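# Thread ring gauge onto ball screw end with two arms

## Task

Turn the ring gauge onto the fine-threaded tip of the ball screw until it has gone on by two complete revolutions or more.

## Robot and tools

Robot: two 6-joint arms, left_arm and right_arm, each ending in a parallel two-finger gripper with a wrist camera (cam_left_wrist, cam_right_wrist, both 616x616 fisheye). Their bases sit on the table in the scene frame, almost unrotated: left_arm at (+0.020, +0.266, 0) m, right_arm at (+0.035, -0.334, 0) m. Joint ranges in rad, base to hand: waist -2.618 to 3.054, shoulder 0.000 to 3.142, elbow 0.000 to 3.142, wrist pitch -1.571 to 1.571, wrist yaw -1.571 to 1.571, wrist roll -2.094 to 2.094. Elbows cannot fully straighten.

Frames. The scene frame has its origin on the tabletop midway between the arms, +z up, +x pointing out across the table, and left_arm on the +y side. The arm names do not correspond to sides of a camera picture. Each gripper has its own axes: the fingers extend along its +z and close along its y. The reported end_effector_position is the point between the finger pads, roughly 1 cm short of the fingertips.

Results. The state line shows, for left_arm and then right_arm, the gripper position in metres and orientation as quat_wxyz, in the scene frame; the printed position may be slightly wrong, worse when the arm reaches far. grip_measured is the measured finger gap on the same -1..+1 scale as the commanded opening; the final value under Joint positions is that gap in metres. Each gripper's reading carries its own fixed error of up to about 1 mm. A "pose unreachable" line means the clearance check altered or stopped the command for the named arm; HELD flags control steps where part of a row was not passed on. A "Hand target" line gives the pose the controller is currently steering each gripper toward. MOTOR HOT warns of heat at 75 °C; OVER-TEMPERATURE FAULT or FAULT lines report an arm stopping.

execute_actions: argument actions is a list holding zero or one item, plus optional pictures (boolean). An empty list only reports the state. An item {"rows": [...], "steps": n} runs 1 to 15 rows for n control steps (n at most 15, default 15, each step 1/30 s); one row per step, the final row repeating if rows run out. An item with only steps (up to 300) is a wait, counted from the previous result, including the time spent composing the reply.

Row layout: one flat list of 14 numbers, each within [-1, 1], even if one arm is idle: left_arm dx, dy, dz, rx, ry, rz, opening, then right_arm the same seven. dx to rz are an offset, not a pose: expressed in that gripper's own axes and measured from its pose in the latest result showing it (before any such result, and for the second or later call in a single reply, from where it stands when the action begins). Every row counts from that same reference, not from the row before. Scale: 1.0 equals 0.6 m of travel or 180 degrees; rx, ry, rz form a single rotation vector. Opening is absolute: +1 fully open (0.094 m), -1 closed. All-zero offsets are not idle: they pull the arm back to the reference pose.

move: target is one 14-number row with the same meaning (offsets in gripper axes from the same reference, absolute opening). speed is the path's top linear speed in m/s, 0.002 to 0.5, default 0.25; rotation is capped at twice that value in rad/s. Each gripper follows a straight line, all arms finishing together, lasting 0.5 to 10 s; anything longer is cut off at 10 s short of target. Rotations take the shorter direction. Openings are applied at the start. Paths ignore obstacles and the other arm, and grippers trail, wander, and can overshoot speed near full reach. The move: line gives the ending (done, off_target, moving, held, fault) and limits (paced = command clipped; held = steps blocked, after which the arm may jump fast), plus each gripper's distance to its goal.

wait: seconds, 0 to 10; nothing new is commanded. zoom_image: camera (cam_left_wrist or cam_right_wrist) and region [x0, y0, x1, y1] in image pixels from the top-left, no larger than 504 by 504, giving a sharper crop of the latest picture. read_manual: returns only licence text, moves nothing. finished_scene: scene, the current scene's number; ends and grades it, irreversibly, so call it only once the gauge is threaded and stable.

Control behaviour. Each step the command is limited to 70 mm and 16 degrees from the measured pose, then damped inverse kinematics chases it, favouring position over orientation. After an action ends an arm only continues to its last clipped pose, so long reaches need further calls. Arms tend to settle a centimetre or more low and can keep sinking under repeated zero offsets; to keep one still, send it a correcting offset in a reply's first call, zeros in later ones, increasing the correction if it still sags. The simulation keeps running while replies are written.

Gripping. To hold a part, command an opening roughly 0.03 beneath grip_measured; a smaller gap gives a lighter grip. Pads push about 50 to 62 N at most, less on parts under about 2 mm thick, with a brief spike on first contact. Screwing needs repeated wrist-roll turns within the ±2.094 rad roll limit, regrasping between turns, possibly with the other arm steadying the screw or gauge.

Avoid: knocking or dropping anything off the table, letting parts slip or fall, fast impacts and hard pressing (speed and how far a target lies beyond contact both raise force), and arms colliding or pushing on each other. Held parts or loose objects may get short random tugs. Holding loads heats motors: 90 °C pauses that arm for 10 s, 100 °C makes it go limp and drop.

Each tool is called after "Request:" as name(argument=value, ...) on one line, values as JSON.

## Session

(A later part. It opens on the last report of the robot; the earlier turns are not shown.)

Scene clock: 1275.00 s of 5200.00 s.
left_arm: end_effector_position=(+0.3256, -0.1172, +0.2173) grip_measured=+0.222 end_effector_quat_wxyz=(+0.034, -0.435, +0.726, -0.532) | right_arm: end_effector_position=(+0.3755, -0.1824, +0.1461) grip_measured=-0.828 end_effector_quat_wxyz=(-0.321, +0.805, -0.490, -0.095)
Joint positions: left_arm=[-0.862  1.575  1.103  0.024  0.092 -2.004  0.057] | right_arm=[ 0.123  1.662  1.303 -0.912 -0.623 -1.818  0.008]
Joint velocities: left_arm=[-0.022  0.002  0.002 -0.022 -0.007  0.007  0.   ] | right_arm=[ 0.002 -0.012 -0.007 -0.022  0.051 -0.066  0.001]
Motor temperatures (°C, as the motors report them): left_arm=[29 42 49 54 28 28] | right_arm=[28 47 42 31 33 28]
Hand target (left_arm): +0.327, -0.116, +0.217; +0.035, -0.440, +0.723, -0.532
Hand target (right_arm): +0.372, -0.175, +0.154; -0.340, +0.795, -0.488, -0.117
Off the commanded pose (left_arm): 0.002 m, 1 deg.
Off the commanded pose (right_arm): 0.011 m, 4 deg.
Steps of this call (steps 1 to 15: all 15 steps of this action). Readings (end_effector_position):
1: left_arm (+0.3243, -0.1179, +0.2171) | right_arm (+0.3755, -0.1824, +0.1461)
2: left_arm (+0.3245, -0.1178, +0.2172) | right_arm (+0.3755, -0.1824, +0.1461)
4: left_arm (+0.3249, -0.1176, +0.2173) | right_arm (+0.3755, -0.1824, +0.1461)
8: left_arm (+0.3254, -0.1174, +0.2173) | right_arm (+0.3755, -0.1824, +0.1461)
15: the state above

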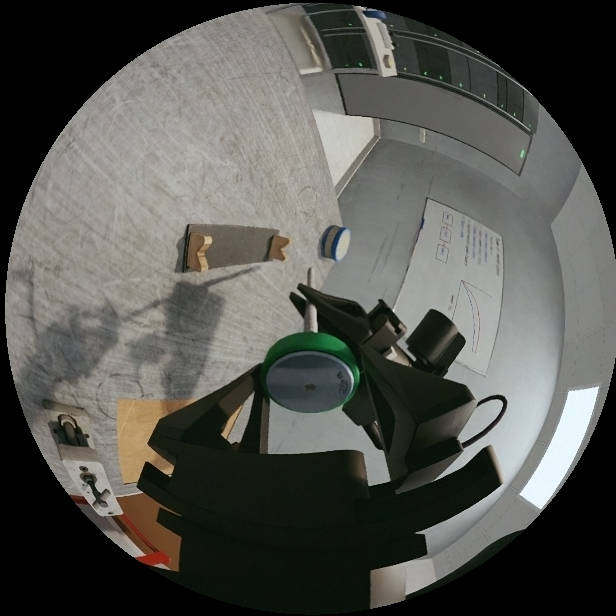

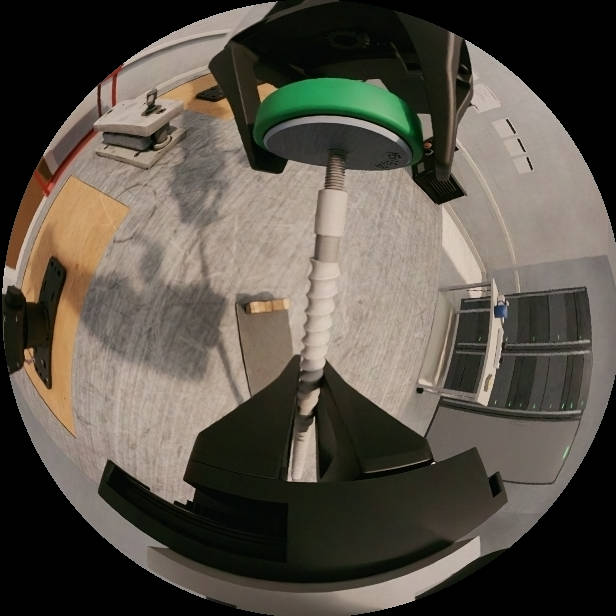

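Good. Close, stroke, then return in one go.

Request:
execute_actions(actions=[{"rows": [[0,0,0,0,0,0,0.17,-0.019,-0.0048,-0.003,0.0052,-0.0205,0.005,-0.86],[0,0,0,0,0,0,0.14,-0.019,-0.0048,-0.003,0.0052,-0.0205,0.005,-0.86],[0,0,0,0,0,0,0.12,-0.019,-0.0048,-0.003,0.0052,-0.0205,0.005,-0.86],[0,0,0,0,0,0,0.105,-0.019,-0.0048,-0.003,0.0052,-0.0205,0.005,-0.86],[0,0,0,0,0,0,0.09,-0.019,-0.0048,-0.003,0.0052,-0.0205,0.005,-0.86],[0,0,0,0,0,0,0.075,-0.019,-0.0048,-0.003,0.0052,-0.0205,0.005,-0.86],[0,0,0,0,0,0,0.06,-0.019,-0.0048,-0.003,0.0052,-0.0205,0.005,-0.86],[0,0,0,0,0,0,0.045,-0.019,-0.0048,-0.003,0.0052,-0.0205,0.005,-0.86],[0,0,0,0,0,0,0.035,-0.019,-0.0048,-0.003,0.0052,-0.0205,0.005,-0.86],[0,0,0.005,0,0,0,0.035,-0.019,-0.0048,-0.003,0.0052,-0.0205,0.005,-0.86],[0,0,0.009,0,0,0.02,0.035,-0.019,-0.0048,-0.003,0.0052,-0.0205,0.005,-0.86],[0,0,0.009,0,0,0.04,0.035,-0.019,-0.0048,-0.003,0.0052,-0.0205,0.005,-0.86],[0,0,0.009,0,0,0.06,0.035,-0.019,-0.0048,-0.003,0.0052,-0.0205,0.005,-0.86],[0,0,0.009,0,0,0.08,0.035,-0.019,-0.0048,-0.003,0.0052,-0.0205,0.005,-0.86],[0,0,0.009,0,0,0.1,0.035,-0.019,-0.0048,-0.003,0.0052,-0.0205,0.005,-0.86]], "steps": 15}], pictures=false)

Request:
execute_actions(actions=[{"rows": [[0,0,0.009,0,0,0.3,0.035,-0.0216,-0.0054,-0.003,0.0057,-0.0232,0.004,-0.86]], "steps": 15}], pictures=false)

Request:
execute_actions(actions=[{"rows": [[0,0,0.009,0,0,0.3,0.035,-0.0216,-0.0054,-0.003,0.0057,-0.0232,0.004,-0.86]], "steps": 15}], pictures=false)

Request:
execute_actions(actions=[{"rows": [[0,0,0.009,0,0,0.3,0.035,-0.0216,-0.0054,-0.003,0.0057,-0.0232,0.004,-0.86]], "steps": 15}], pictures=false)

Request:
execute_actions(actions=[{"rows": [[0,0,0.009,0,0,0.3,0.035,-0.0216,-0.0054,-0.003,0.0057,-0.0232,0.004,-0.86]], "steps": 15}], pictures=false)

Request:
execute_actions(actions=[{"rows": [[0,0,0.009,0,0,0.3,0.035,-0.0216,-0.0054,-0.003,0.0057,-0.0232,0.004,-0.86]], "steps": 15}], pictures=false)

Request:
execute_actions(actions=[{"rows": [[0,0,0.009,0,0,0.16,0.035,-0.0216,-0.0054,-0.003,0.0057,-0.0232,0.004,-0.86]], "steps": 15}], pictures=false)

Request:
execute_actions(actions=[{"rows": [[0,0,0,0,0,0,0.09,-0.0173,-0.0044,-0.003,0.0047,-0.0185,0.005,-0.86],[0,0,0,0,0,0,0.12,-0.0173,-0.0044,-0.003,0.0047,-0.0185,0.005,-0.86],[0,0,0,0,0,0,0.17,-0.0173,-0.0044,-0.003,0.0047,-0.0185,0.005,-0.86],[0,0,0,0,0,0,0.25,-0.0173,-0.0044,-0.003,0.0047,-0.0185,0.005,-0.86],[0,0,0,0,0,0,0.33,-0.0173,-0.0044,-0.003,0.0047,-0.0185,0.005,-0.86],[0,0,0,0,0,-0.05,0.38,-0.0173,-0.0044,-0.003,0.0047,-0.0185,0.005,-0.86],[0,0,0,0,0,-0.3,0.38,-0.0173,-0.0044,-0.003,0.0047,-0.0185,0.005,-0.86]], "steps": 15}], pictures=false)

Request:
execute_actions(actions=[{"rows": [[0,0,0,0,0,-0.3,0.38,-0.0173,-0.0044,-0.003,0.0047,-0.0185,0.005,-0.86]], "steps": 15}], pictures=false)

Request:
execute_actions(actions=[{"rows": [[0,0,0,0,0,-0.3,0.38,-0.0173,-0.0044,-0.003,0.0047,-0.0185,0.005,-0.86]], "steps": 15}], pictures=false)

Request:
execute_actions(actions=[{"rows": [[0,0,0,0,0,-0.3,0.38,-0.0173,-0.0044,-0.003,0.0047,-0.0185,0.005,-0.86]], "steps": 15}], pictures=false)

Request:
execute_actions(actions=[{"rows": [[0,0,0,0,0,-0.3,0.38,-0.0173,-0.0044,-0.003,0.0047,-0.0185,0.005,-0.86]], "steps": 15}], pictures=false)

Request:
execute_actions(actions=[{"rows": [[0,0,0,0,0,-0.26,0.38,-0.0173,-0.0044,-0.003,0.0047,-0.0185,0.005,-0.86]], "steps": 15}], pictures=false)

Request:
execute_actions(actions=[{"rows": [[-0.0049,-0.0022,0,0.0023,-0.0052,-0.04,0.3,-0.0173,-0.0044,-0.003,0.0047,-0.0185,0.005,-0.86],[-0.0049,-0.0022,0,0.0023,-0.0052,-0.04,0.22,-0.0173,-0.0044,-0.003,0.0047,-0.0185,0.005,-0.86]], "steps": 15}])

Request:
zoom_image(camera="cam_right_wrist", region=[280, 90, 400, 210])

Scene clock: 1309.63 s of 5200.00 s.
left_arm: end_effector_position=(+0.3256, -0.1172, +0.2173) grip_measured=+0.081 end_effector_quat_wxyz=(+0.064, -0.392, +0.750, -0.529) | right_arm: end_effector_position=(+0.3754, -0.1820, +0.1464) grip_measured=-0.828 end_effector_quat_wxyz=(-0.322, +0.804, -0.491, -0.097)
Joint positions: left_arm=[-0.862  1.575  1.103  0.024  0.092 -1.888  0.051] | right_arm=[ 0.123  1.662  1.303 -0.912 -0.625 -1.816  0.008]
Joint velocities: left_arm=[ 0.012 -0.007  0.002 -0.007  0.007  1.136 -0.   ] | right_arm=[ 0.012 -0.002  0.012 -0.022 -0.095  0.007  0.002]
Motor temperatures (°C, as the motors report them): left_arm=[29 43 48 54 28 28] | right_arm=[28 47 42 31 33 28]
Hand target (left_arm): +0.328, -0.121, +0.215; +0.113, -0.324, +0.781, -0.521
Hand target (right_arm): +0.372, -0.175, +0.154; -0.342, +0.795, -0.487, -0.119
Off the commanded pose (left_arm): 0.005 m, 11 deg.
Off the commanded pose (right_arm): 0.011 m, 4 deg.
Steps of this call (steps 1 to 90: nothing new was sent; then 31.13 s passed at rest; steps 91 to 105: all 15 steps of this action). Readings (end_effector_position):
91: left_arm (+0.3257, -0.1171, +0.2173) | right_arm (+0.3755, -0.1823, +0.1462)
92: left_arm (+0.3257, -0.1171, +0.2173) | right_arm (+0.3755, -0.1823, +0.1462)
94: left_arm (+0.3256, -0.1172, +0.2173) | right_arm (+0.3754, -0.1821, +0.1463)
98: left_arm (+0.3256, -0.1172, +0.2173) | right_arm (+0.3754, -0.1821, +0.1464)
105: the state above

Scene clock: 1310.13 s of 5200.00 s.
left_arm: end_effector_position=(+0.3256, -0.1172, +0.2173) grip_measured=+0.081 end_effector_quat_wxyz=(+0.237, -0.119, +0.838, -0.477) | right_arm: end_effector_position=(+0.3753, -0.1818, +0.1466) grip_measured=-0.828 end_effector_quat_wxyz=(-0.322, +0.804, -0.491, -0.097)
Joint positions: left_arm=[-0.862  1.575  1.103  0.024  0.092 -1.206  0.051] | right_arm=[ 0.123  1.662  1.303 -0.912 -0.627 -1.815  0.008]
Joint velocities: left_arm=[ 0.007 -0.022  0.007  0.007 -0.022  1.341 -0.   ] | right_arm=[-0.007  0.002  0.007  0.037 -0.007  0.022 -0.   ]
Motor temperatures (°C, as the motors report them): left_arm=[29 43 48 54 28 28] | right_arm=[28 47 42 31 33 28]
Hand target (left_arm): +0.328, -0.121, +0.215; +0.288, -0.033, +0.845, -0.449
Hand target (right_arm): +0.372, -0.173, +0.156; -0.345, +0.794, -0.485, -0.122
Off the commanded pose (left_arm): 0.005 m, 15 deg; orientation clipped at the last step of the last action.
Off the commanded pose (right_arm): 0.013 m, 4 deg.
Steps of this call (steps 1 to 15: all 15 steps of this action). Readings (end_effector_position):
1: left_arm (+0.3256, -0.1172, +0.2173) | right_arm (+0.3753, -0.1819, +0.1465)
2: left_arm (+0.3256, -0.1172, +0.2173) | right_arm (+0.3753, -0.1818, +0.1465)
4: left_arm (+0.3256, -0.1172, +0.2173) | right_arm (+0.3753, -0.1818, +0.1465)
8: left_arm (+0.3256, -0.1172, +0.2173) | right_arm (+0.3753, -0.1818, +0.1465)
15: the state above

Scene clock: 1310.63 s of 5200.00 s.
left_arm: end_effector_position=(+0.3258, -0.1170, +0.2173) grip_measured=+0.081 end_effector_quat_wxyz=(+0.385, +0.169, +0.829, -0.369) | right_arm: end_effector_position=(+0.3752, -0.1816, +0.1467) grip_measured=-0.828 end_effector_quat_wxyz=(-0.322, +0.803, -0.491, -0.098)
Joint positions: left_arm=[-0.862  1.575  1.103  0.024  0.091 -0.52   0.051] | right_arm=[ 0.123  1.662  1.303 -0.912 -0.628 -1.814  0.008]
Joint velocities: left_arm=[-0.002 -0.007 -0.012  0.022 -0.051  1.297  0.001] | right_arm=[-0.002  0.012  0.012  0.037  0.051 -0.051 -0.001]
Motor temperatures (°C, as the motors report them): left_arm=[29 43 48 54 28 28] | right_arm=[28 47 42 31 33 28]
Hand target (left_arm): +0.328, -0.121, +0.215; +0.422, +0.254, +0.807, -0.326
Hand target (right_arm): +0.372, -0.173, +0.156; -0.346, +0.794, -0.485, -0.123
Off the commanded pose (left_arm): 0.005 m, 15 deg; orientation clipped at the last step of the last action.
Off the commanded pose (right_arm): 0.013 m, 4 deg.
Steps of this call (steps 1 to 15: all 15 steps of this action). Readings (end_effector_position):
1: left_arm (+0.3256, -0.1172, +0.2173) | right_arm (+0.3753, -0.1817, +0.1466)
2: left_arm (+0.3256, -0.1172, +0.2173) | right_arm (+0.3753, -0.1817, +0.1466)
4: left_arm (+0.3256, -0.1172, +0.2173) | right_arm (+0.3753, -0.1817, +0.1466)
8: left_arm (+0.3257, -0.1171, +0.2173) | right_arm (+0.3753, -0.1817, +0.1466)
15: the state above

Scene clock: 1311.13 s of 5200.00 s.
left_arm: end_effector_position=(+0.3260, -0.1169, +0.2173) grip_measured=+0.081 end_effector_quat_wxyz=(+0.487, +0.439, +0.723, -0.217) | right_arm: end_effector_position=(+0.3752, -0.1816, +0.1467) grip_measured=-0.828 end_effector_quat_wxyz=(-0.322, +0.803, -0.491, -0.098)
Joint positions: left_arm=[-0.862  1.575  1.103  0.024  0.09   0.17   0.051] | right_arm=[ 0.123  1.662  1.303 -0.912 -0.628 -1.814  0.008]
Joint velocities: left_arm=[-0.002  0.007  0.007 -0.007 -0.022  1.238  0.001] | right_arm=[-0.012 -0.012 -0.002  0.022 -0.022 -0.007  0.001]
Motor temperatures (°C, as the motors report them): left_arm=[29 43 48 54 28 28] | right_arm=[28 47 42 31 33 28]
Hand target (left_arm): +0.328, -0.121, +0.215; +0.508, +0.511, +0.674, -0.164
Hand target (right_arm): +0.371, -0.173, +0.156; -0.346, +0.793, -0.485, -0.123
Off the commanded pose (left_arm): 0.005 m, 15 deg; orientation clipped at the last step of the last action.
Off the commanded pose (right_arm): 0.013 m, 4 deg.
Steps of this call (steps 1 to 15: all 15 steps of this action). Readings (end_effector_position):
1: left_arm (+0.3259, -0.1170, +0.2173) | right_arm (+0.3752, -0.1816, +0.1467)
2: left_arm (+0.3259, -0.1170, +0.2173) | right_arm (+0.3752, -0.1816, +0.1467)
4: left_arm (+0.3259, -0.1170, +0.2173) | right_arm (+0.3752, -0.1816, +0.1467)
8: left_arm (+0.3260, -0.1169, +0.2173) | right_arm (+0.3752, -0.1816, +0.1467)
15: the state above

Scene clock: 1311.63 s of 5200.00 s.
left_arm: end_effector_position=(+0.3262, -0.1167, +0.2173) grip_measured=+0.081 end_effector_quat_wxyz=(+0.532, +0.657, +0.533, -0.039) | right_arm: end_effector_position=(+0.3755, -0.1814, +0.1469) grip_measured=-0.828 end_effector_quat_wxyz=(-0.323, +0.804, -0.490, -0.097)
Joint positions: left_arm=[-0.862  1.575  1.103  0.024  0.088  0.859  0.051] | right_arm=[ 0.123  1.662  1.303 -0.91  -0.629 -1.817  0.008]
Joint velocities: left_arm=[ 0.002 -0.017  0.002  0.037 -0.051  1.267 -0.   ] | right_arm=[-0.002 -0.002 -0.007  0.022 -0.022  0.007  0.001]
Motor temperatures (°C, as the motors report them): left_arm=[29 43 48 54 28 28] | right_arm=[28 47 42 31 33 28]
Hand target (left_arm): +0.329, -0.121, +0.215; +0.533, +0.708, +0.462, +0.018
Hand target (right_arm): +0.372, -0.173, +0.156; -0.346, +0.793, -0.485, -0.124
Off the commanded pose (left_arm): 0.005 m, 15 deg; orientation clipped at the last step of the last action.
Off the commanded pose (right_arm): 0.013 m, 4 deg.
Steps of this call (steps 1 to 15: all 15 steps of this action). Readings (end_effector_position):
1: left_arm (+0.3260, -0.1169, +0.2173) | right_arm (+0.3752, -0.1815, +0.1468)
2: left_arm (+0.3260, -0.1169, +0.2173) | right_arm (+0.3753, -0.1815, +0.1468)
4: left_arm (+0.3260, -0.1169, +0.2173) | right_arm (+0.3754, -0.1815, +0.1468)
8: left_arm (+0.3261, -0.1168, +0.2173) | right_arm (+0.3754, -0.1814, +0.1469)
15: the state above

Scene clock: 1312.13 s of 5200.00 s.
left_arm: end_effector_position=(+0.3265, -0.1166, +0.2173) grip_measured=+0.081 end_effector_quat_wxyz=(+0.513, +0.799, +0.277, +0.145) | right_arm: end_effector_position=(+0.3755, -0.1813, +0.1470) grip_measured=-0.828 end_effector_quat_wxyz=(-0.324, +0.804, -0.489, -0.097)
Joint positions: left_arm=[-0.862  1.575  1.103  0.024  0.086  1.554  0.051] | right_arm=[ 0.123  1.662  1.303 -0.91  -0.63  -1.818  0.008]
Joint velocities: left_arm=[-0.007 -0.007 -0.007 -0.037  0.037  1.311 -0.   ] | right_arm=[ 0.002  0.002 -0.012 -0.037  0.022 -0.022 -0.002]
Motor temperatures (°C, as the motors report them): left_arm=[29 43 48 54 28 28] | right_arm=[28 47 42 31 33 28]
Hand target (left_arm): +0.329, -0.121, +0.215; +0.495, +0.823, +0.194, +0.199
Hand target (right_arm): +0.372, -0.173, +0.156; -0.347, +0.794, -0.484, -0.123
Off the commanded pose (left_arm): 0.005 m, 14 deg; orientation clipped at the last step of the last action.
Off the commanded pose (right_arm): 0.013 m, 4 deg.
Steps of this call (steps 1 to 15: all 15 steps of this action). Readings (end_effector_position):
1: left_arm (+0.3262, -0.1167, +0.2173) | right_arm (+0.3755, -0.1814, +0.1469)
2: left_arm (+0.3262, -0.1167, +0.2173) | right_arm (+0.3755, -0.1814, +0.1469)
4: left_arm (+0.3263, -0.1167, +0.2173) | right_arm (+0.3755, -0.1814, +0.1470)
8: left_arm (+0.3264, -0.1166, +0.2173) | right_arm (+0.3755, -0.1813, +0.1470)
15: the state above

Scene clock: 1312.63 s of 5200.00 s.
left_arm: end_effector_position=(+0.3265, -0.1166, +0.2173) grip_measured=+0.081 end_effector_quat_wxyz=(+0.466, +0.841, +0.087, +0.259) | right_arm: end_effector_position=(+0.3755, -0.1812, +0.1471) grip_measured=-0.828 end_effector_quat_wxyz=(-0.324, +0.804, -0.489, -0.097)
Joint positions: left_arm=[-0.862  1.575  1.103  0.024  0.086  2.015  0.051] | right_arm=[ 0.123  1.662  1.303 -0.91  -0.631 -1.819  0.008]
Joint velocities: left_arm=[-0.012 -0.007  0.002 -0.095  0.007  0.256 -0.001] | right_arm=[ 0.002  0.002 -0.002 -0.095 -0.037 -0.066 -0.   ]
Motor temperatures (°C, as the motors report them): left_arm=[29 43 48 54 28 28] | right_arm=[28 47 42 31 33 28]
Hand target (left_arm): +0.329, -0.120, +0.215; +0.461, +0.843, +0.070, +0.268
Hand target (right_arm): +0.372, -0.172, +0.156; -0.348, +0.794, -0.483, -0.123
Off the commanded pose (left_arm): 0.005 m, 2 deg.
Off the commanded pose (right_arm): 0.013 m, 4 deg.
Steps of this call (steps 1 to 15: all 15 steps of this action). Readings (end_effector_position):
1: left_arm (+0.3265, -0.1166, +0.2173) | right_arm (+0.3755, -0.1813, +0.1470)
2: left_arm (+0.3265, -0.1166, +0.2173) | right_arm (+0.3755, -0.1813, +0.1470)
4: left_arm (+0.3265, -0.1166, +0.2173) | right_arm (+0.3755, -0.1813, +0.1470)
8: left_arm (+0.3265, -0.1166, +0.2173) | right_arm (+0.3755, -0.1813, +0.1470)
15: the state above

Scene clock: 1313.13 s of 5200.00 s.
left_arm: end_effector_position=(+0.3266, -0.1167, +0.2176) grip_measured=+0.378 end_effector_quat_wxyz=(+0.511, +0.804, +0.263, +0.154) | right_arm: end_effector_position=(+0.3755, -0.1813, +0.1470) grip_measured=-0.828 end_effector_quat_wxyz=(-0.324, +0.804, -0.489, -0.097)
Joint positions: left_arm=[-0.862  1.575  1.103  0.025  0.086  1.59   0.065] | right_arm=[ 0.123  1.662  1.303 -0.91  -0.63  -1.819  0.008]
Joint velocities: left_arm=[-0.002  0.012  0.002  0.007 -0.051 -1.341  0.001] | right_arm=[ 0.007  0.007 -0.007 -0.066 -0.007 -0.037 -0.001]
Motor temperatures (°C, as the motors report them): left_arm=[29 43 48 54 28 28] | right_arm=[28 47 42 31 33 28]
Hand target (left_arm): +0.327, -0.117, +0.217; +0.524, +0.773, +0.344, +0.098
Hand target (right_arm): +0.372, -0.174, +0.155; -0.343, +0.795, -0.486, -0.119
Off the commanded pose (left_arm): 0.000 m, 30 deg; orientation clipped at the last step of the last action.
Off the commanded pose (right_arm): 0.011 m, 4 deg.
Steps of this call (steps 1 to 15: all 15 steps of this action). Readings (end_effector_position):
1: left_arm (+0.3265, -0.1166, +0.2173) | right_arm (+0.3755, -0.1813, +0.1470)
2: left_arm (+0.3265, -0.1166, +0.2173) | right_arm (+0.3755, -0.1813, +0.1470)
4: left_arm (+0.3265, -0.1166, +0.2174) | right_arm (+0.3755, -0.1813, +0.1470)
8: left_arm (+0.3266, -0.1167, +0.2176) | right_arm (+0.3755, -0.1813, +0.1470)
15: the state above

Scene clock: 1313.63 s of 5200.00 s.
left_arm: end_effector_position=(+0.3266, -0.1167, +0.2176) grip_measured=+0.378 end_effector_quat_wxyz=(+0.533, +0.668, +0.518, -0.027) | right_arm: end_effector_position=(+0.3755, -0.1813, +0.1470) grip_measured=-0.828 end_effector_quat_wxyz=(-0.324, +0.804, -0.489, -0.097)
Joint positions: left_arm=[-0.862  1.575  1.103  0.025  0.086  0.903  0.065] | right_arm=[ 0.123  1.662  1.303 -0.91  -0.63  -1.819  0.008]
Joint velocities: left_arm=[-0.022  0.022  0.007  0.051 -0.037 -1.341  0.001] | right_arm=[-0.007 -0.007  0.012 -0.007 -0.022  0.007  0.   ]
Motor temperatures (°C, as the motors report them): left_arm=[29 43 48 54 28 28] | right_arm=[28 47 42 31 33 28]
Hand target (left_arm): +0.327, -0.117, +0.218; +0.527, +0.612, +0.584, -0.084
Hand target (right_arm): +0.372, -0.174, +0.155; -0.343, +0.795, -0.486, -0.119
Off the commanded pose (left_arm): 0.000 m, 15 deg; orientation clipped at the last step of the last action.
Off the commanded pose (right_arm): 0.011 m, 4 deg.
Steps of this call (steps 1 to 15: all 15 steps of this action). Readings (end_effector_position):
1: left_arm (+0.3266, -0.1167, +0.2176) | right_arm (+0.3755, -0.1813, +0.1470)
2: left_arm (+0.3266, -0.1167, +0.2176) | right_arm (+0.3755, -0.1813, +0.1470)
4: left_arm (+0.3266, -0.1167, +0.2176) | right_arm (+0.3755, -0.1813, +0.1470)
8: left_arm (+0.3266, -0.1167, +0.2176) | right_arm (+0.3755, -0.1813, +0.1470)
15: the state above

Scene clock: 1314.13 s of 5200.00 s.
left_arm: end_effector_position=(+0.3266, -0.1167, +0.2176) grip_measured=+0.378 end_effector_quat_wxyz=(+0.493, +0.454, +0.714, -0.205) | right_arm: end_effector_position=(+0.3755, -0.1813, +0.1470) grip_measured=-0.828 end_effector_quat_wxyz=(-0.324, +0.804, -0.489, -0.097)
Joint positions: left_arm=[-0.862  1.575  1.103  0.025  0.086  0.213  0.065] | right_arm=[ 0.123  1.662  1.303 -0.91  -0.63  -1.819  0.008]
Joint velocities: left_arm=[-0.022 -0.002  0.007 -0.081  0.007 -1.253  0.002] | right_arm=[-0.012 -0.022  0.017  0.022 -0.007 -0.007 -0.   ]
Motor temperatures (°C, as the motors report them): left_arm=[29 43 48 54 28 28] | right_arm=[28 47 42 31 33 28]
Hand target (left_arm): +0.327, -0.117, +0.218; +0.467, +0.379, +0.756, -0.257
Hand target (right_arm): +0.372, -0.174, +0.155; -0.343, +0.795, -0.486, -0.119
Off the commanded pose (left_arm): 0.000 m, 14 deg; orientation clipped at the last step of the last action.
Off the commanded pose (right_arm): 0.011 m, 4 deg.
Steps of this call (steps 1 to 15: all 15 steps of this action). Readings (end_effector_position):
1: left_arm (+0.3266, -0.1167, +0.2176) | right_arm (+0.3755, -0.1813, +0.1470)
2: left_arm (+0.3266, -0.1167, +0.2176) | right_arm (+0.3755, -0.1813, +0.1470)
4: left_arm (+0.3266, -0.1167, +0.2176) | right_arm (+0.3755, -0.1813, +0.1470)
8: left_arm (+0.3266, -0.1167, +0.2176) | right_arm (+0.3755, -0.1813, +0.1470)
15: the state above

Scene clock: 1314.63 s of 5200.00 s.
left_arm: end_effector_position=(+0.3263, -0.1169, +0.2176) grip_measured=+0.378 end_effector_quat_wxyz=(+0.392, +0.183, +0.826, -0.362) | right_arm: end_effector_position=(+0.3755, -0.1813, +0.1470) grip_measured=-0.828 end_effector_quat_wxyz=(-0.324, +0.804, -0.489, -0.097)
Joint positions: left_arm=[-0.862  1.575  1.103  0.025  0.088 -0.484  0.065] | right_arm=[ 0.123  1.662  1.303 -0.91  -0.63  -1.819  0.008]
Joint velocities: left_arm=[-0.017 -0.007  0.012 -0.066 -0.007 -1.355  0.   ] | right_arm=[-0.007 -0.002 -0.017 -0.007 -0.022  0.066  0.001]
Motor temperatures (°C, as the motors report them): left_arm=[29 43 48 54 28 28] | right_arm=[28 47 42 31 33 28]
Hand target (left_arm): +0.327, -0.117, +0.218; +0.352, +0.098, +0.840, -0.401
Hand target (right_arm): +0.372, -0.174, +0.155; -0.343, +0.795, -0.486, -0.119
Off the commanded pose (left_arm): 0.000 m, 14 deg; orientation clipped at the last step of the last action.
Off the commanded pose (right_arm): 0.011 m, 4 deg.
Steps of this call (steps 1 to 15: all 15 steps of this action). Readings (end_effector_position):
1: left_arm (+0.3266, -0.1167, +0.2176) | right_arm (+0.3755, -0.1813, +0.1470)
2: left_arm (+0.3266, -0.1167, +0.2176) | right_arm (+0.3755, -0.1813, +0.1470)
4: left_arm (+0.3265, -0.1167, +0.2176) | right_arm (+0.3755, -0.1813, +0.1470)
8: left_arm (+0.3265, -0.1168, +0.2176) | right_arm (+0.3755, -0.1813, +0.1470)
15: the state above

Scene clock: 1315.13 s of 5200.00 s.
left_arm: end_effector_position=(+0.3257, -0.1173, +0.2176) grip_measured=+0.378 end_effector_quat_wxyz=(+0.242, -0.111, +0.838, -0.476) | right_arm: end_effector_position=(+0.3755, -0.1813, +0.1470) grip_measured=-0.828 end_effector_quat_wxyz=(-0.324, +0.804, -0.489, -0.097)
Joint positions: left_arm=[-0.862  1.575  1.103  0.025  0.092 -1.187  0.065] | right_arm=[ 0.123  1.662  1.303 -0.91  -0.63  -1.819  0.008]
Joint velocities: left_arm=[-0.012 -0.022 -0.007 -0.007  0.022 -1.311  0.001] | right_arm=[-0.002  0.012 -0.012 -0.007 -0.007 -0.037 -0.001]
Motor temperatures (°C, as the motors report them): left_arm=[29 43 48 54 28 28] | right_arm=[28 47 42 31 33 28]
Hand target (left_arm): +0.326, -0.117, +0.218; +0.191, -0.197, +0.823, -0.498
Hand target (right_arm): +0.372, -0.174, +0.155; -0.343, +0.795, -0.486, -0.119
Off the commanded pose (left_arm): 0.001 m, 14 deg; orientation clipped at the last step of the last action.
Off the commanded pose (right_arm): 0.011 m, 4 deg.
Steps of this call (steps 1 to 15: all 15 steps of this action). Readings (end_effector_position):
1: left_arm (+0.3263, -0.1169, +0.2176) | right_arm (+0.3755, -0.1813, +0.1470)
2: left_arm (+0.3262, -0.1169, +0.2176) | right_arm (+0.3755, -0.1813, +0.1470)
4: left_arm (+0.3261, -0.1170, +0.2176) | right_arm (+0.3755, -0.1813, +0.1470)
8: left_arm (+0.3259, -0.1172, +0.2176) | right_arm (+0.3755, -0.1813, +0.1470)
15: the state above

Scene clock: 1315.63 s of 5200.00 s.
left_arm: end_effector_position=(+0.3251, -0.1178, +0.2177) grip_measured=+0.378 end_effector_quat_wxyz=(+0.069, -0.382, +0.754, -0.529) | right_arm: end_effector_position=(+0.3755, -0.1813, +0.1470) grip_measured=-0.828 end_effector_quat_wxyz=(-0.324, +0.804, -0.489, -0.097)
Joint positions: left_arm=[-0.862  1.575  1.103  0.025  0.096 -1.864  0.065] | right_arm=[ 0.123  1.662  1.303 -0.91  -0.63  -1.819  0.008]
Joint velocities: left_arm=[ 0.002  0.022 -0.002 -0.022  0.007 -0.74  -0.001] | right_arm=[-0.002 -0.007 -0.017 -0.007 -0.037  0.007 -0.   ]
Motor temperatures (°C, as the motors report them): left_arm=[29 43 48 54 28 28] | right_arm=[28 47 42 31 33 28]
Hand target (left_arm): +0.326, -0.117, +0.218; +0.035, -0.431, +0.728, -0.533
Hand target (right_arm): +0.372, -0.174, +0.155; -0.343, +0.795, -0.486, -0.119
Off the commanded pose (left_arm): 0.001 m, 8 deg.
Off the commanded pose (right_arm): 0.011 m, 4 deg.
Steps of this call (steps 1 to 15: all 15 steps of this action). Readings (end_effector_position):
1: left_arm (+0.3257, -0.1173, +0.2176) | right_arm (+0.3755, -0.1813, +0.1470)
2: left_arm (+0.3256, -0.1174, +0.2176) | right_arm (+0.3755, -0.1813, +0.1470)
4: left_arm (+0.3254, -0.1175, +0.2177) | right_arm (+0.3755, -0.1813, +0.1470)
8: left_arm (+0.3251, -0.1177, +0.2177) | right_arm (+0.3755, -0.1813, +0.1470)
15: the state above

Scene clock: 1316.13 s of 5200.00 s.
left_arm: end_effector_position=(+0.3265, -0.1169, +0.2180) grip_measured=+0.222 end_effector_quat_wxyz=(+0.042, -0.427, +0.729, -0.533) | right_arm: end_effector_position=(+0.3755, -0.1813, +0.1470) grip_measured=-0.828 end_effector_quat_wxyz=(-0.324, +0.804, -0.489, -0.097)
Joint positions: left_arm=[-0.862  1.575  1.103  0.027  0.087 -1.98   0.057] | right_arm=[ 0.123  1.662  1.303 -0.91  -0.63  -1.819  0.008]
Joint velocities: left_arm=[ 0.002 -0.022 -0.007  0.007  0.007 -0.037  0.   ] | right_arm=[-0.022 -0.007  0.002  0.051  0.037 -0.037  0.   ]
Motor temperatures (°C, as the motors report them): left_arm=[29 43 48 54 28 28] | right_arm=[28 47 42 31 33 28]
Hand target (left_arm): +0.328, -0.116, +0.218; +0.043, -0.433, +0.726, -0.532
Hand target (right_arm): +0.372, -0.174, +0.155; -0.343, +0.795, -0.486, -0.119
Off the commanded pose (left_arm): 0.002 m, 1 deg.
Off the commanded pose (right_arm): 0.011 m, 4 deg.
Steps of this call (steps 1 to 15: all 15 steps of this action). Readings (end_effector_position):
1: left_arm (+0.3252, -0.1177, +0.2177) | right_arm (+0.3755, -0.1813, +0.1470)
2: left_arm (+0.3254, -0.1176, +0.2177) | right_arm (+0.3755, -0.1813, +0.1470)
4: left_arm (+0.3257, -0.1174, +0.2178) | right_arm (+0.3755, -0.1813, +0.1470)
8: left_arm (+0.3262, -0.1171, +0.2180) | right_arm (+0.3755, -0.1813, +0.1470)
15: the state above

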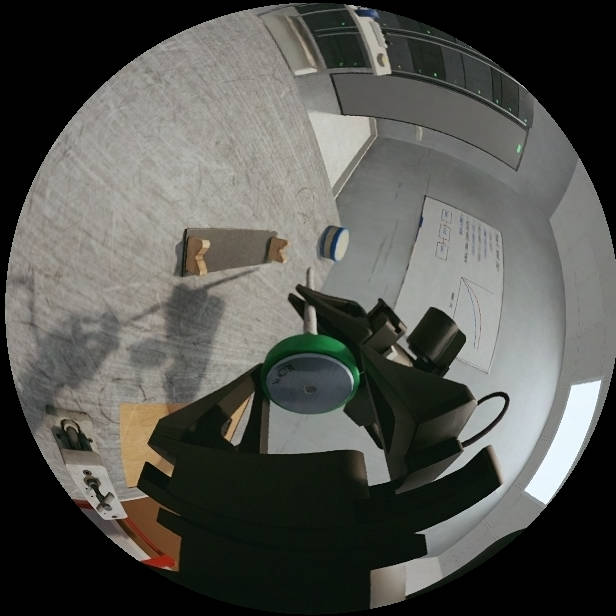

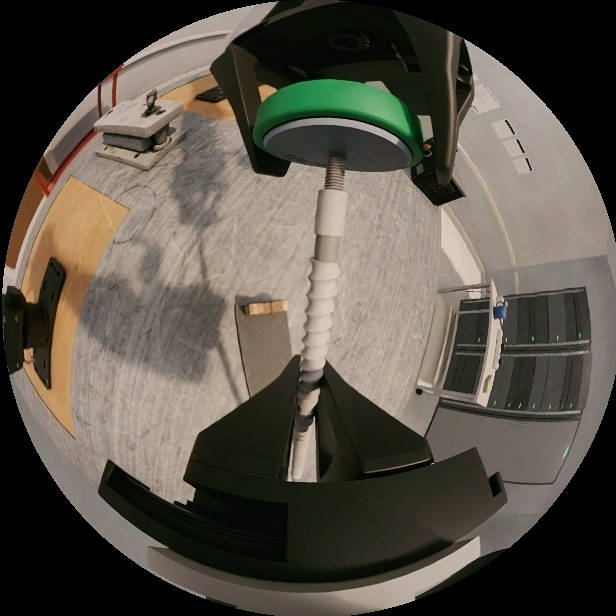

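Region (280, 90, 400, 210) of cam_right_wrist's 616x616 image, scaled by 4.200, with more detail than that image has.

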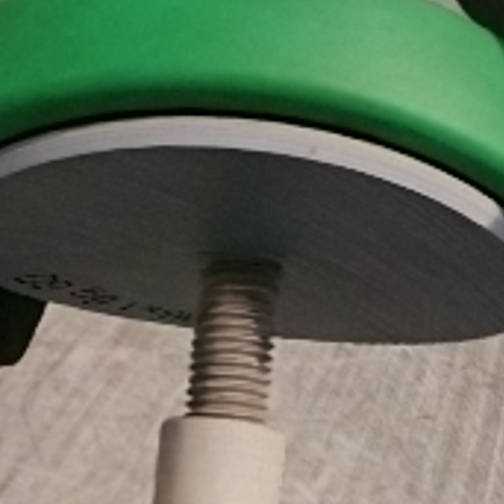

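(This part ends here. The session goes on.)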